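# Weigh electrode packs and place full ones on platform

## Task

Three packs of welding electrodes look alike; one or two are full and the rest are partly used, which cannot be seen. Put every full pack lying flat on the low platform and keep every partly used pack off it. The job fails if a partly used pack is still in the robot's grip and off the bench at the end. Anything that stays put only because the robot holds it is not counted as placed. Finish by releasing everything and moving the grippers away.

## Robot and tools

Robot: two arms, left_arm and right_arm, each with a parallel two-finger gripper. The names are labels, not image sides. Because the packs look identical, a pack's fullness has to be judged another way, for example by lifting it and reading the Flange force or Joint torques (a heavier pack reads more), then comparing the three.

Frame: one shared scene frame. Origin on the table top midway between the arms, +z up, +x out over the table, left_arm sits toward +y. Positions are in metres, quaternions are w,x,y,z (w first). The gripper's fingers point along its own +z and close along its own y. end_effector_position is the spot between the pads when shut; closed fingertips extend about 33 mm past it (about 9 mm when fully open), and closing pushes the tips roughly 24 mm further out, so keep that clearance above surfaces. Reported hand positions can be off, more so at long reach.

The row (used by both execute_actions and move): always 20 numbers, one flat list covering both arms even if only one moves. Order: left x, y, z, qw, qx, qy, qz, left gripper position, force_limit, speed, then the same ten for the right arm. x,y,z and the quaternion are an absolute target pose for that gripper in the scene frame, not an offset. Gripper numbers are each in [-1, 1]. position: +1 fully open (140 mm gap), about -0.8 pads touching, -1 closes until blocked. force_limit: roughly 14 N at -1, 60 N at 0, 107 N at +1. speed: about 30 mm/s at -1, 140 at 0, 250 at +1. Re-send an arm's current gripper triple to leave it unchanged; a 0 is itself a command. To keep an arm still, repeat its last reported pose (position and quaternion) in every call; to hold an orientation, keep sending the same target quaternion rather than copying a drifted reading.

execute_actions: argument actions is a list of at most one item. Empty list returns the state only. An action item has rows (1 to 15 rows) and optional steps (up to 15, default 15); each row lasts one 1/30 s step and the final row repeats if steps exceed rows. A wait item has only steps (up to 300), counted from the previous result, including your thinking time. pictures (true/false) chooses whether camera images come back. A target more than 0.6 m from the arm's last reported position along any gripper axis is refused, and then nothing is sent. Each step the commanded pose is also limited to 70 mm and 16 degrees from the measured pose, so far targets take several calls; after an action the arm only continues to its last clipped pose.

move: target is one 20-number row; speed is the path top speed in m/s, 0.002 to 0.5 (default 0.25), turning limited to twice that in rad/s. Both grippers travel straight lines to their poses, finishing together, in 0.5 to 10 s (cut off at 10 s). Gripper numbers apply at the start. Paths ignore obstacles and the other arm. Its result adds a move: line with the ending (done, off_target, moving, held, fault) and limits (paced = pose clipped, held = some steps blocked, after which the arm may surge). Distances to each pose are listed.

wait: seconds from 0 to 10; nothing new is sent. zoom_image: camera (cam_head_left, cam_head_right, cam_high, cam_low, cam_left_wrist, cam_right_wrist) and region [x0, y0, x1, y1] in pixels, top-left origin, at most 504 by 504; all cameras are 672x504. finished_scene: scene = current scene number; ends it irreversibly and reports success. Answering with no tool call ends everything.

Results: the state line gives each gripper's position, quaternion and velocities. object_status: 0 moving, 1 blocked while opening, 2 blocked while closing (a grip), 3 reached target or pads met (a thin item may still be held). Check for 2 after closing. To raise grip force mid-hold, increase force_limit and change position slightly, e.g. -1 to -0.98. position_measured is in counts: 3 open, 230 pads met. HELD marks steps whose command was not sent; pose unreachable means a clearance check altered or blocked the named arm. Hand target shows the pose the controller is heading for. Flange force includes held weight plus some error, worst during accelerations; no reading means none available.

Avoid: pressing into firm things (arms are stiff; slight overshoot can fault), fast contacts, arms touching each other, forces of 144 N or joint overload (the arm stops for 10 s and gives way), knocking or placing anything off the table, dropping or slamming packs, and long holds that overheat motors. Occasional tugs on held parts or pushes on loose ones may occur. Release and retract before finishing.

Each tool is called by a JSON object that holds its "api" and its "payload", one argument or row to a line.

## Session

{"api": "execute_actions", "payload": {
  "actions": []
}}

Scene clock: 0.00 s of 6600.00 s.
left_arm: end_effector_position=(+0.4677, +0.9578, +0.3225) position_measured=3 object_status=3 end_effector_quat_wxyz=(-0.000, +0.895, +0.447, -0.001) end_effector_velocity=(+0.001, -0.001, -0.000) end_effector_angular_velocity=(-0.001, +0.000, -0.002) | right_arm: end_effector_position=(+0.3967, -0.2812, +0.1548) position_measured=3 object_status=3 end_effector_quat_wxyz=(+0.307, +0.573, -0.363, +0.667) end_effector_velocity=(-0.001, -0.001, -0.000) end_effector_angular_velocity=(-0.001, +0.001, -0.002)
Joint positions: left_arm=[0.819 0.163 1.605 0.001 1.375 1.518] | right_arm=[ 1.182  0.646  2.117 -1.08   1.841  4.512]
Joint velocities: left_arm=[-0.002 -0.     0.001 -0.    -0.     0.   ] | right_arm=[-0.     0.     0.     0.002  0.    -0.   ]
Joint torques (N m, as the joint torque sensors report them, + toward a larger angle): no reading
Flange force (N, the push that the arm receives, along the gripper's own x y z axes): no reading
Hand target (left_arm): +0.468, +0.958, +0.323; -0.000, +0.895, +0.447, -0.001
Hand target (right_arm): +0.397, -0.281, +0.155; +0.307, +0.573, -0.363, +0.667
camera_calibration (this result's frames):
cam_left_wrist: T_world_to_cam=[[0.792054, -0.609636, -0.0315337, 0.231333], [-0.550215, -0.73532, 0.395687, 0.842165], [-0.264412, -0.296055, -0.917844, 0.899462], [0, 0, 0, 1]] pos_world=[0.517972, 1.02658, 0.499627]
cam_right_wrist: T_world_to_cam=[[-0.822105, -0.53704, -0.189027, 0.199686], [-0.0381577, 0.38324, -0.92286, 0.268731], [0.568056, -0.751475, -0.335556, -0.194524], [0, 0, 0, 1]] pos_world=[0.284917, -0.141929, 0.220474]

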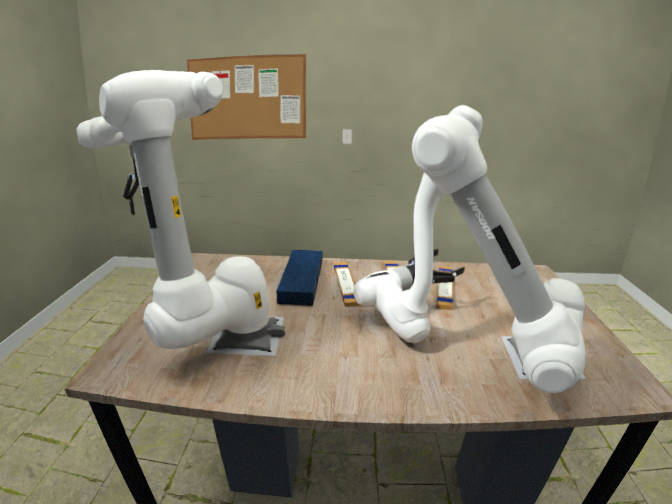

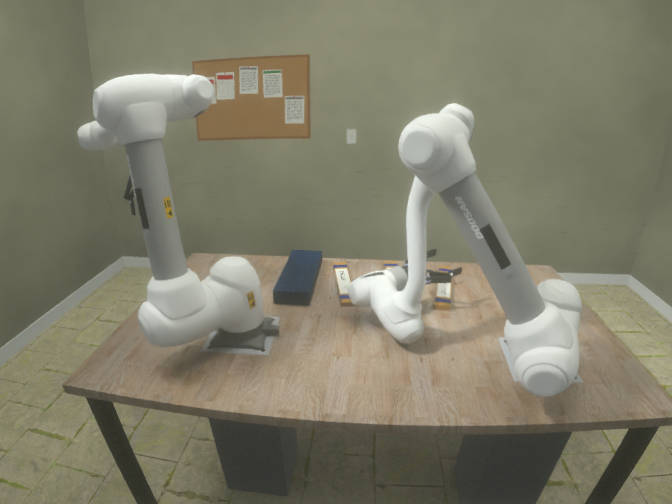

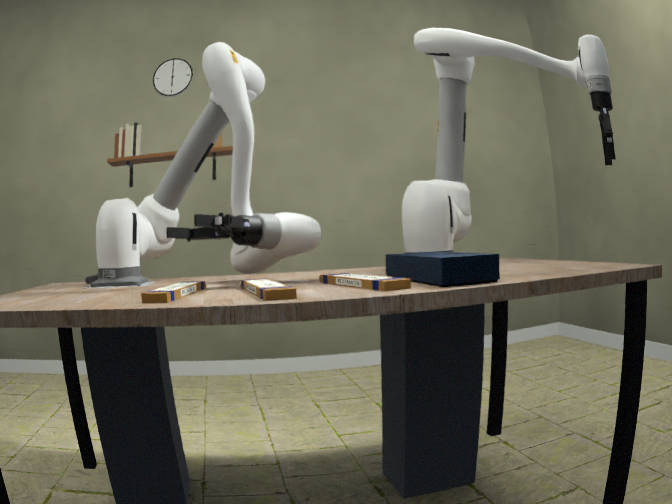

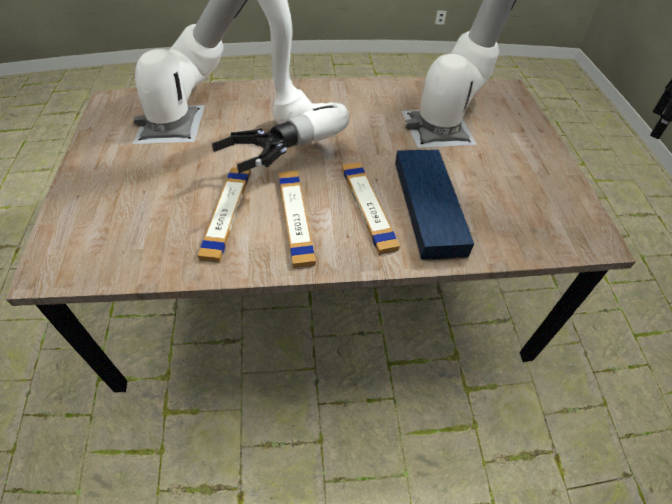

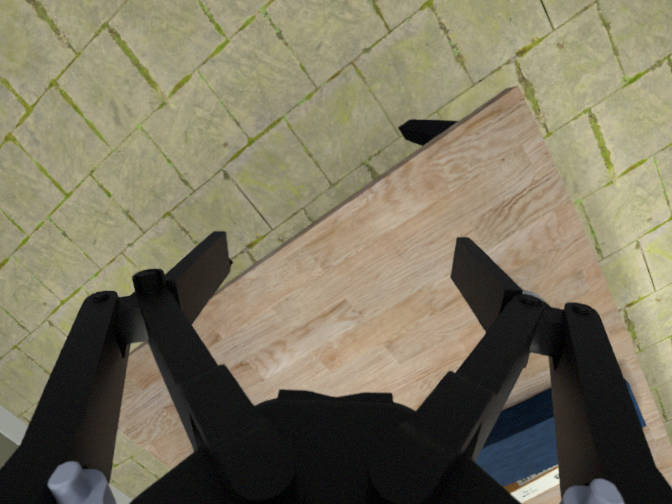

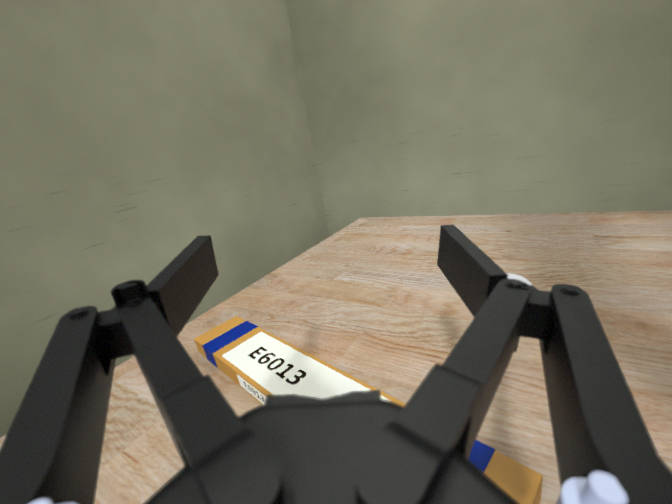

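{"api": "zoom_image", "payload": {
  "camera": "cam_low",
  "region": [190, 140, 330, 280]
}}

{"api": "zoom_image", "payload": {
  "camera": "cam_low",
  "region": [335, 135, 475, 275]
}}

Region (190, 140, 330, 280) of cam_low's 672x504 image, scaled by 3.600, with more detail than that image has.

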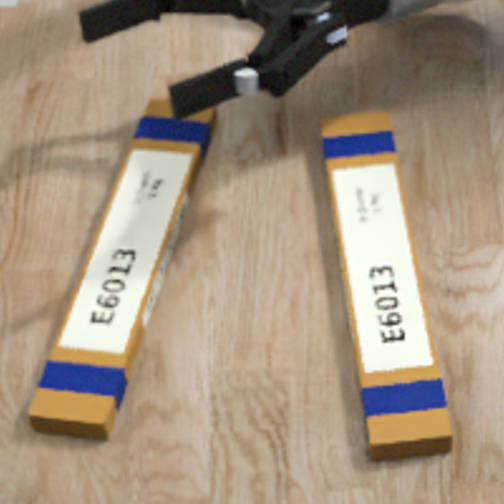

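Region (335, 135, 475, 275) of cam_low's 672x504 image, scaled by 3.600, with more detail than that image has.

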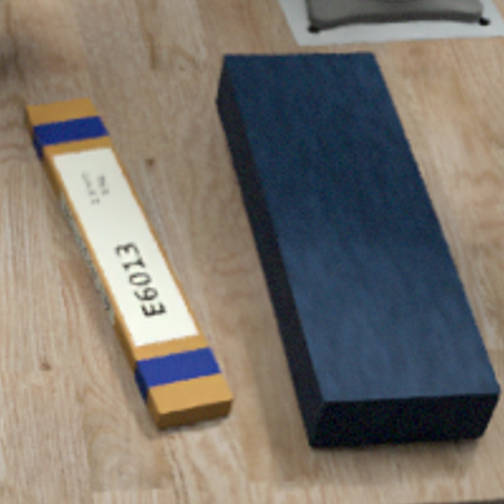

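{"api": "move", "payload": {
  "target": [0.52,0.5,0.27,0,0.98,0.2,0,0.35,0.5,0.5, 0.44,-0.30,0.24,0,0.93,-0.37,0,0.35,0.5,0.5],
  "speed": 0.35
}}

Scene clock: 20.07 s of 6600.00 s.
left_arm: end_effector_position=(+0.5199, +0.5006, +0.2697) position_measured=85 object_status=3 end_effector_quat_wxyz=(-0.000, +0.980, +0.200, +0.001) end_effector_velocity=(+0.001, -0.001, -0.000) end_effector_angular_velocity=(+0.001, +0.001, -0.002) | right_arm: end_effector_position=(+0.4400, -0.3006, +0.2399) position_measured=85 object_status=3 end_effector_quat_wxyz=(-0.000, +0.929, -0.369, +0.000) end_effector_velocity=(+0.001, +0.000, -0.000) end_effector_angular_velocity=(+0.002, +0.003, +0.001)
Joint positions: left_arm=[ 0.008 -0.146  2.014  0.     1.272  1.231] | right_arm=[ 0.486 -0.032  1.968  0.     1.205  2.754]
Joint velocities: left_arm=[-0.003  0.001 -0.     0.001 -0.    -0.001] | right_arm=[-0.003  0.002 -0.001  0.004  0.001 -0.005]
Joint torques (N m, as the joint torque sensors report them, + toward a larger angle): left_arm=[ -4.9  -23.65 -41.21   4.5    0.43   0.23] | right_arm=[ -2.76 -35.22 -40.35   4.42  -0.53   0.  ]
Flange force (N, the push that the arm receives, along the gripper's own x y z axes): left_arm=[-0.1 -11.1 2.1] | right_arm=[-6.3 0.9 0.6]
Hand target (left_arm): +0.520, +0.501, +0.270; -0.000, +0.980, +0.200, +0.001
Hand target (right_arm): +0.440, -0.301, +0.240; -0.000, +0.929, -0.369, -0.000
Off the commanded pose (left_arm): 0.001 m, 0 deg.
Off the commanded pose (right_arm): 0.001 m, 0 deg.
After step 90, 14.17 s passed at rest.
move: done
camera_calibration (this result's frames):
cam_left_wrist: T_world_to_cam=[[0.381391, -0.923924, -0.0300921, 0.280138], [-0.845094, -0.361673, 0.393712, 0.522378], [-0.374644, -0.124728, -0.918741, 0.701185], [0, 0, 0, 1]] pos_world=[0.597311, 0.535214, 0.446971]
cam_right_wrist: T_world_to_cam=[[-0.725914, -0.687715, 0.00984499, 0.105679], [-0.622636, 0.663167, 0.415372, 0.3766], [-0.292186, 0.295394, -0.909598, 0.625767], [0, 0, 0, 1]] pos_world=[0.49404, -0.36192, 0.411727]

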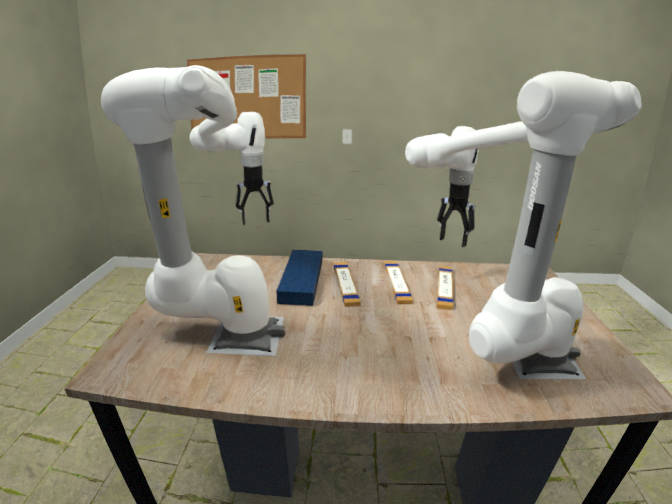

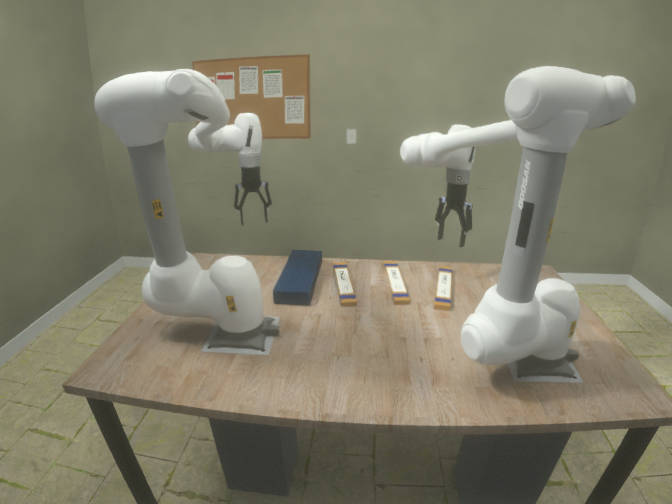

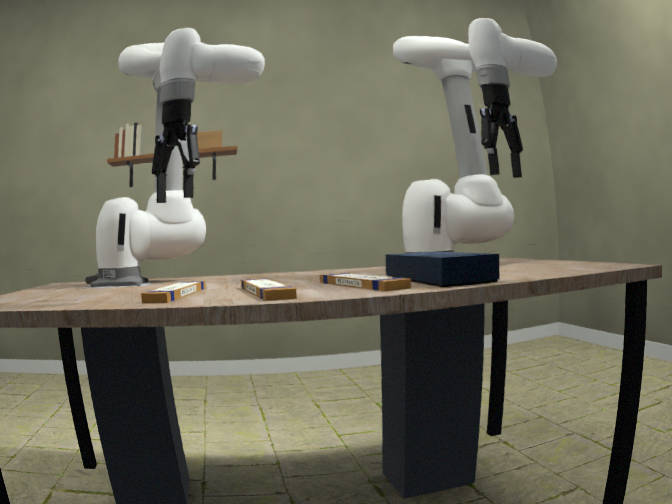

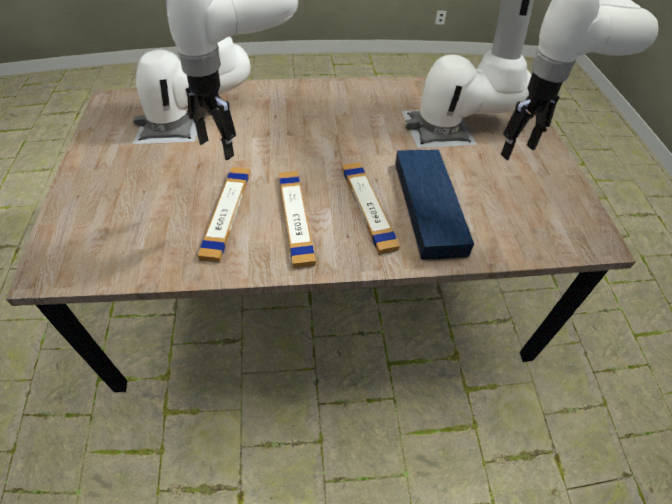

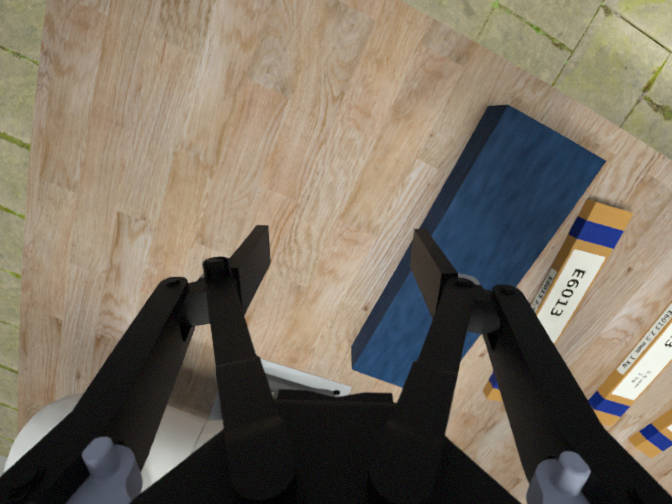

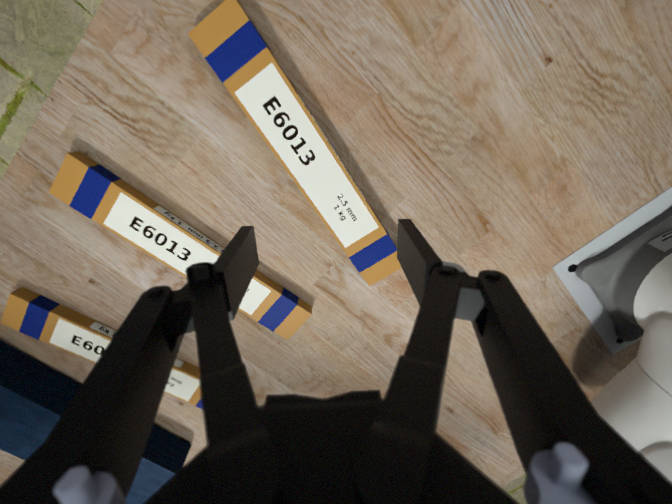

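{"api": "move", "payload": {
  "target": [0.465,0.119,0.08,0,0.9965,0.0837,0,0.35,0.5,0.5, 0.466,-0.303,0.08,0,0.995,-0.0993,0,0.35,0.5,0.5],
  "speed": 0.35
}}

{"api": "execute_actions", "payload": {
  "actions": [
    {"steps":10}
  ],
  "pictures": false
}}

{"api": "execute_actions", "payload": {
  "actions": [
    {"steps":5}
  ],
  "pictures": false
}}

{"api": "execute_actions", "payload": {
  "actions": [
    {"steps":5}
  ],
  "pictures": false
}}

Scene clock: 27.40 s of 6600.00 s.
left_arm: end_effector_position=(+0.4654, +0.1190, +0.0801) position_measured=85 object_status=3 end_effector_quat_wxyz=(+0.000, +0.997, +0.083, +0.000) end_effector_velocity=(+0.001, -0.000, -0.001) end_effector_angular_velocity=(+0.000, -0.000, +0.000) | right_arm: end_effector_position=(+0.4659, -0.3030, +0.0799) position_measured=85 object_status=3 end_effector_quat_wxyz=(-0.000, +0.995, -0.099, -0.000) end_effector_velocity=(-0.001, +0.000, -0.001) end_effector_angular_velocity=(+0.000, +0.003, -0.000)
Joint positions: left_arm=[-0.813  0.112  2.149 -0.     0.879  0.645] | right_arm=[0.461 0.148 2.107 0.    0.887 2.173]
Joint velocities: left_arm=[ 0.     0.002 -0.     0.001 -0.001 -0.001] | right_arm=[ 0.     0.001  0.001  0.002  0.    -0.001]
Joint torques (N m, as the joint torque sensors report them, + toward a larger angle): left_arm=[ -2.69 -44.42 -33.7    3.18   0.35   0.27] | right_arm=[ -2.57 -47.6  -32.72   3.76  -0.21  -0.04]
Flange force (N, the push that the arm receives, along the gripper's own x y z axes): left_arm=[2.8 -4.5 3.0] | right_arm=[-3.4 -3.7 0.3]
Hand target (left_arm): +0.465, +0.119, +0.080; +0.000, +0.997, +0.083, +0.000
Hand target (right_arm): +0.466, -0.303, +0.080; -0.000, +0.995, -0.099, -0.000
Off the commanded pose (left_arm): 0.000 m, 0 deg.
Off the commanded pose (right_arm): 0.000 m, 0 deg.
After step 90, 2.53 s passed at rest.
move: done
camera_calibration (this result's frames):
cam_left_wrist: T_world_to_cam=[[0.155323, -0.987428, -0.029327, 0.0553279], [-0.905985, -0.15422, 0.394219, 0.416628], [-0.393785, -0.0346613, -0.918549, 0.457141], [0, 0, 0, 1]] pos_world=[0.54888, 0.13473, 0.257286]
cam_right_wrist: T_world_to_cam=[[-0.252562, -0.967522, 0.0106322, -0.181039], [-0.879052, 0.234031, 0.415327, 0.450207], [-0.404326, 0.0955493, -0.90961, 0.480205], [0, 0, 0, 1]] pos_world=[0.544192, -0.326405, 0.251741]

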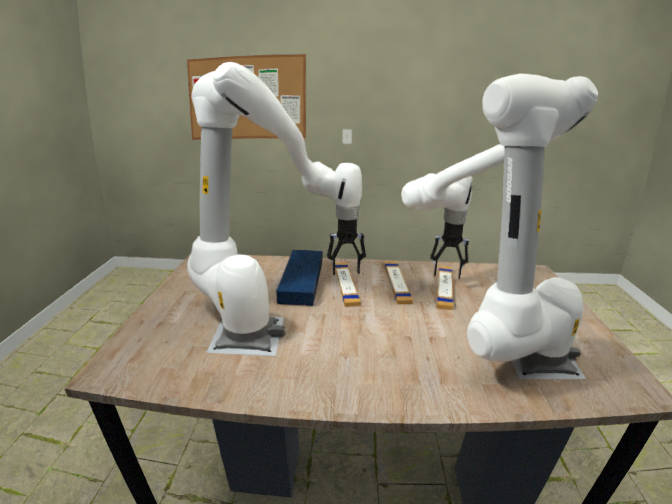

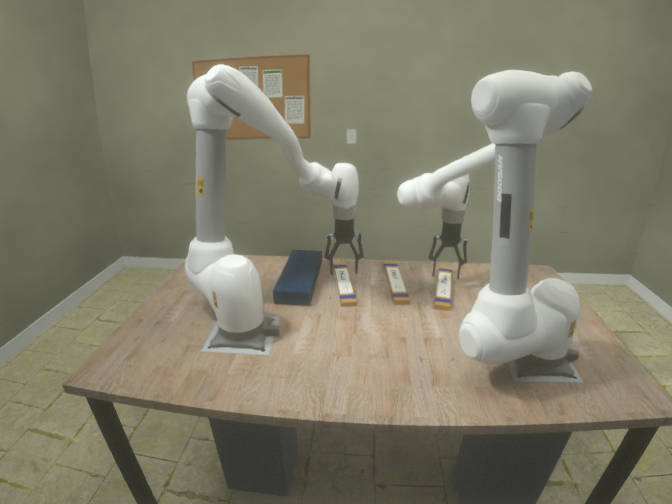

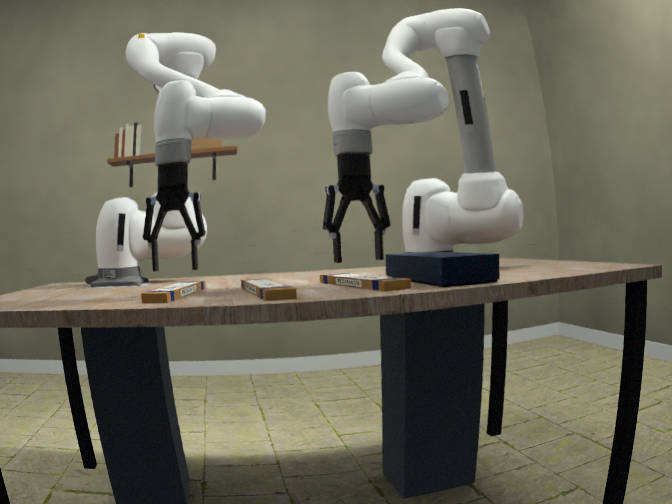

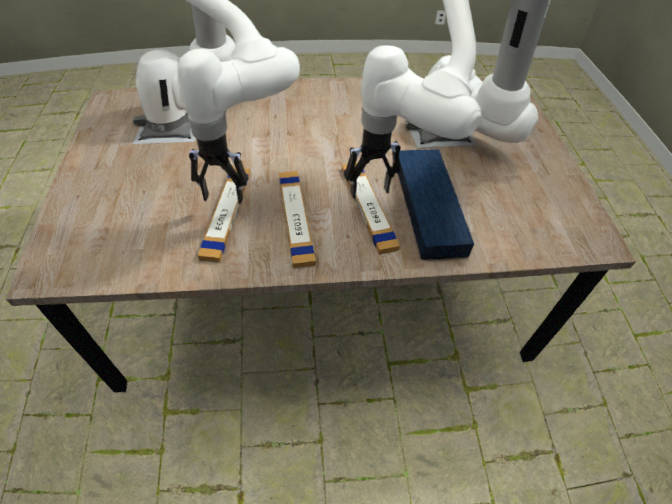

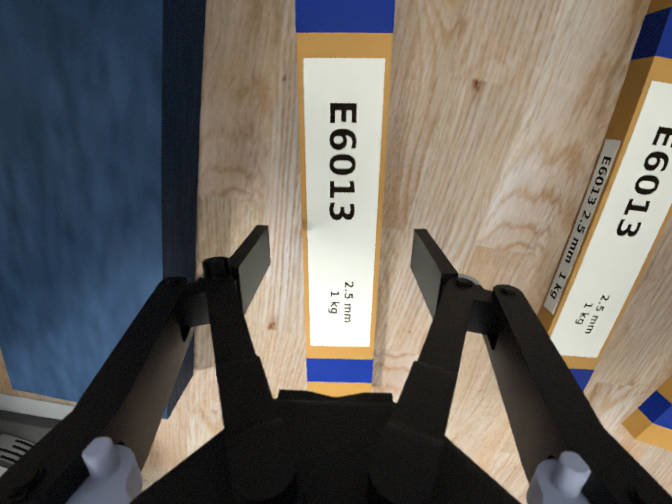

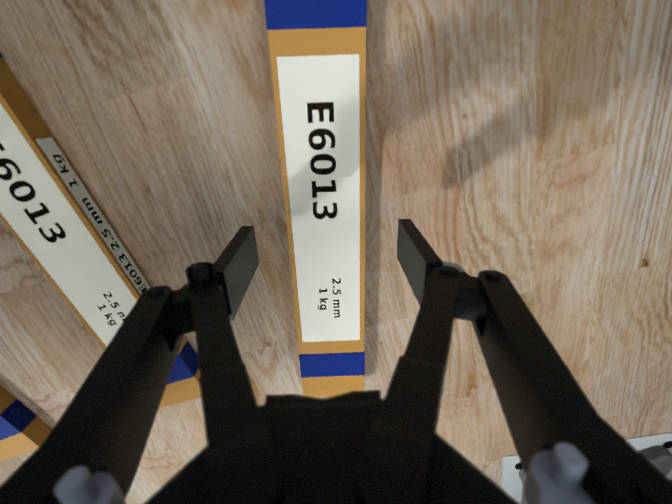

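Scene clock: 27.73 s of 6600.00 s.
left_arm: end_effector_position=(+0.4654, +0.1190, +0.0800) position_measured=85 object_status=3 end_effector_quat_wxyz=(+0.000, +0.997, +0.083, +0.000) end_effector_velocity=(+0.000, +0.000, +0.000) end_effector_angular_velocity=(-0.000, -0.000, +0.001) | right_arm: end_effector_position=(+0.4659, -0.3030, +0.0799) position_measured=85 object_status=3 end_effector_quat_wxyz=(-0.000, +0.995, -0.099, -0.000) end_effector_velocity=(+0.000, +0.000, -0.001) end_effector_angular_velocity=(-0.001, +0.000, +0.002)
Joint positions: left_arm=[-0.814  0.112  2.149 -0.     0.879  0.645] | right_arm=[0.461 0.148 2.107 0.    0.887 2.173]
Joint velocities: left_arm=[ 0.001 -0.    -0.     0.    -0.    -0.   ] | right_arm=[ 0.001  0.002 -0.    -0.001 -0.001  0.   ]
Joint torques (N m, as the joint torque sensors report them, + toward a larger angle): left_arm=[ -2.23 -41.09 -33.9    3.34   0.36   0.23] | right_arm=[ -2.34 -46.2  -33.46   3.7   -0.13   0.11]
Flange force (N, the push that the arm receives, along the gripper's own x y z axes): left_arm=[-1.5 -7.9 -0.7] | right_arm=[-5.1 -1.2 -0.2]
Hand target (left_arm): +0.465, +0.119, +0.080; +0.000, +0.997, +0.083, +0.000
Hand target (right_arm): +0.466, -0.303, +0.080; -0.000, +0.995, -0.099, -0.000
Off the commanded pose (left_arm): 0.000 m, 0 deg.
Off the commanded pose (right_arm): 0.000 m, 0 deg.
Steps of this call (steps 1 to 10: nothing new was sent). Readings (end_effector_position | what the end effector reports):
1: left_arm (+0.4654, +0.1190, +0.0801) | right_arm (+0.4659, -0.3030, +0.0799) | left_arm position_measured=85 object_status=3 | right_arm position_measured=85 object_status=3
2: left_arm (+0.4654, +0.1190, +0.0800) | right_arm (+0.4659, -0.3030, +0.0799) | left_arm position_measured=85 object_status=3 | right_arm position_measured=85 object_status=3
4: left_arm (+0.4654, +0.1190, +0.0800) | right_arm (+0.4659, -0.3030, +0.0799) | left_arm position_measured=85 object_status=3 | right_arm position_measured=85 object_status=3
8: left_arm (+0.4654, +0.1190, +0.0800) | right_arm (+0.4659, -0.3030, +0.0799) | left_arm position_measured=85 object_status=3 | right_arm position_measured=85 object_status=3
10: the state above

Scene clock: 27.90 s of 6600.00 s.
left_arm: end_effector_position=(+0.4654, +0.1190, +0.0800) position_measured=85 object_status=3 end_effector_quat_wxyz=(+0.000, +0.997, +0.083, +0.000) end_effector_velocity=(+0.000, -0.001, +0.000) end_effector_angular_velocity=(-0.001, -0.001, -0.002) | right_arm: end_effector_position=(+0.4659, -0.3030, +0.0799) position_measured=85 object_status=3 end_effector_quat_wxyz=(-0.000, +0.995, -0.099, -0.000) end_effector_velocity=(+0.001, +0.000, +0.000) end_effector_angular_velocity=(+0.001, -0.001, -0.001)
Joint positions: left_arm=[-0.814  0.112  2.149 -0.     0.879  0.645] | right_arm=[0.461 0.148 2.107 0.    0.887 2.173]
Joint velocities: left_arm=[-0.001 -0.    -0.001  0.    -0.     0.   ] | right_arm=[-0.     0.    -0.001  0.    -0.001  0.   ]
Joint torques (N m, as the joint torque sensors report them, + toward a larger angle): left_arm=[ -1.71 -43.96 -35.04   3.38   0.37   0.65] | right_arm=[ -2.75 -46.18 -33.88   3.68  -0.41  -0.2 ]
Flange force (N, the push that the arm receives, along the gripper's own x y z axes): left_arm=[-1.4 -4.7 3.8] | right_arm=[-6.7 -1.9 -0.9]
Hand target (left_arm): +0.465, +0.119, +0.080; +0.000, +0.997, +0.083, +0.000
Hand target (right_arm): +0.466, -0.303, +0.080; -0.000, +0.995, -0.099, -0.000
Off the commanded pose (left_arm): 0.000 m, 0 deg.
Off the commanded pose (right_arm): 0.000 m, 0 deg.
Steps of this call (steps 1 to 5: nothing new was sent). Readings (end_effector_position | what the end effector reports):
1: left_arm (+0.4654, +0.1190, +0.0800) | right_arm (+0.4659, -0.3030, +0.0799) | left_arm position_measured=85 object_status=3 | right_arm position_measured=85 object_status=3
2: left_arm (+0.4654, +0.1190, +0.0800) | right_arm (+0.4659, -0.3030, +0.0799) | left_arm position_measured=85 object_status=3 | right_arm position_measured=85 object_status=3
4: left_arm (+0.4654, +0.1190, +0.0800) | right_arm (+0.4659, -0.3030, +0.0799) | left_arm position_measured=85 object_status=3 | right_arm position_measured=85 object_status=3
5: the state above

Scene clock: 28.07 s of 6600.00 s.
left_arm: end_effector_position=(+0.4654, +0.1190, +0.0800) position_measured=85 object_status=3 end_effector_quat_wxyz=(+0.000, +0.997, +0.083, +0.000) end_effector_velocity=(-0.000, +0.000, +0.000) end_effector_angular_velocity=(+0.000, +0.000, +0.000) | right_arm: end_effector_position=(+0.4659, -0.3030, +0.0799) position_measured=85 object_status=3 end_effector_quat_wxyz=(-0.000, +0.995, -0.099, -0.000) end_effector_velocity=(-0.000, +0.000, -0.000) end_effector_angular_velocity=(+0.000, +0.000, -0.000)
Joint positions: left_arm=[-0.814  0.112  2.149 -0.     0.879  0.645] | right_arm=[0.461 0.148 2.107 0.    0.887 2.173]
Joint velocities: left_arm=[ 0. -0.  0.  0.  0.  0.] | right_arm=[ 0.001  0.     0.     0.    -0.001  0.   ]
Joint torques (N m, as the joint torque sensors report them, + toward a larger angle): left_arm=[ -0.99 -43.18 -34.32   3.26   0.41   0.01] | right_arm=[ -3.57 -45.23 -32.58   3.86  -0.17  -0.28]
Flange force (N, the push that the arm receives, along the gripper's own x y z axes): left_arm=[-1.5 -4.5 2.2] | right_arm=[-7.1 -3.8 -2.9]
Hand target (left_arm): +0.465, +0.119, +0.080; +0.000, +0.997, +0.083, +0.000
Hand target (right_arm): +0.466, -0.303, +0.080; -0.000, +0.995, -0.099, -0.000
Off the commanded pose (left_arm): 0.000 m, 0 deg.
Off the commanded pose (right_arm): 0.000 m, 0 deg.
Steps of this call (steps 1 to 5: nothing new was sent). Readings (end_effector_position | what the end effector reports):
1: left_arm (+0.4654, +0.1190, +0.0800) | right_arm (+0.4659, -0.3030, +0.0799) | left_arm position_measured=85 object_status=3 | right_arm position_measured=85 object_status=3
2: left_arm (+0.4654, +0.1190, +0.0800) | right_arm (+0.4659, -0.3030, +0.0799) | left_arm position_measured=85 object_status=3 | right_arm position_measured=85 object_status=3
4: left_arm (+0.4654, +0.1190, +0.0800) | right_arm (+0.4659, -0.3030, +0.0799) | left_arm position_measured=85 object_status=3 | right_arm position_measured=85 object_status=3
5: the state above


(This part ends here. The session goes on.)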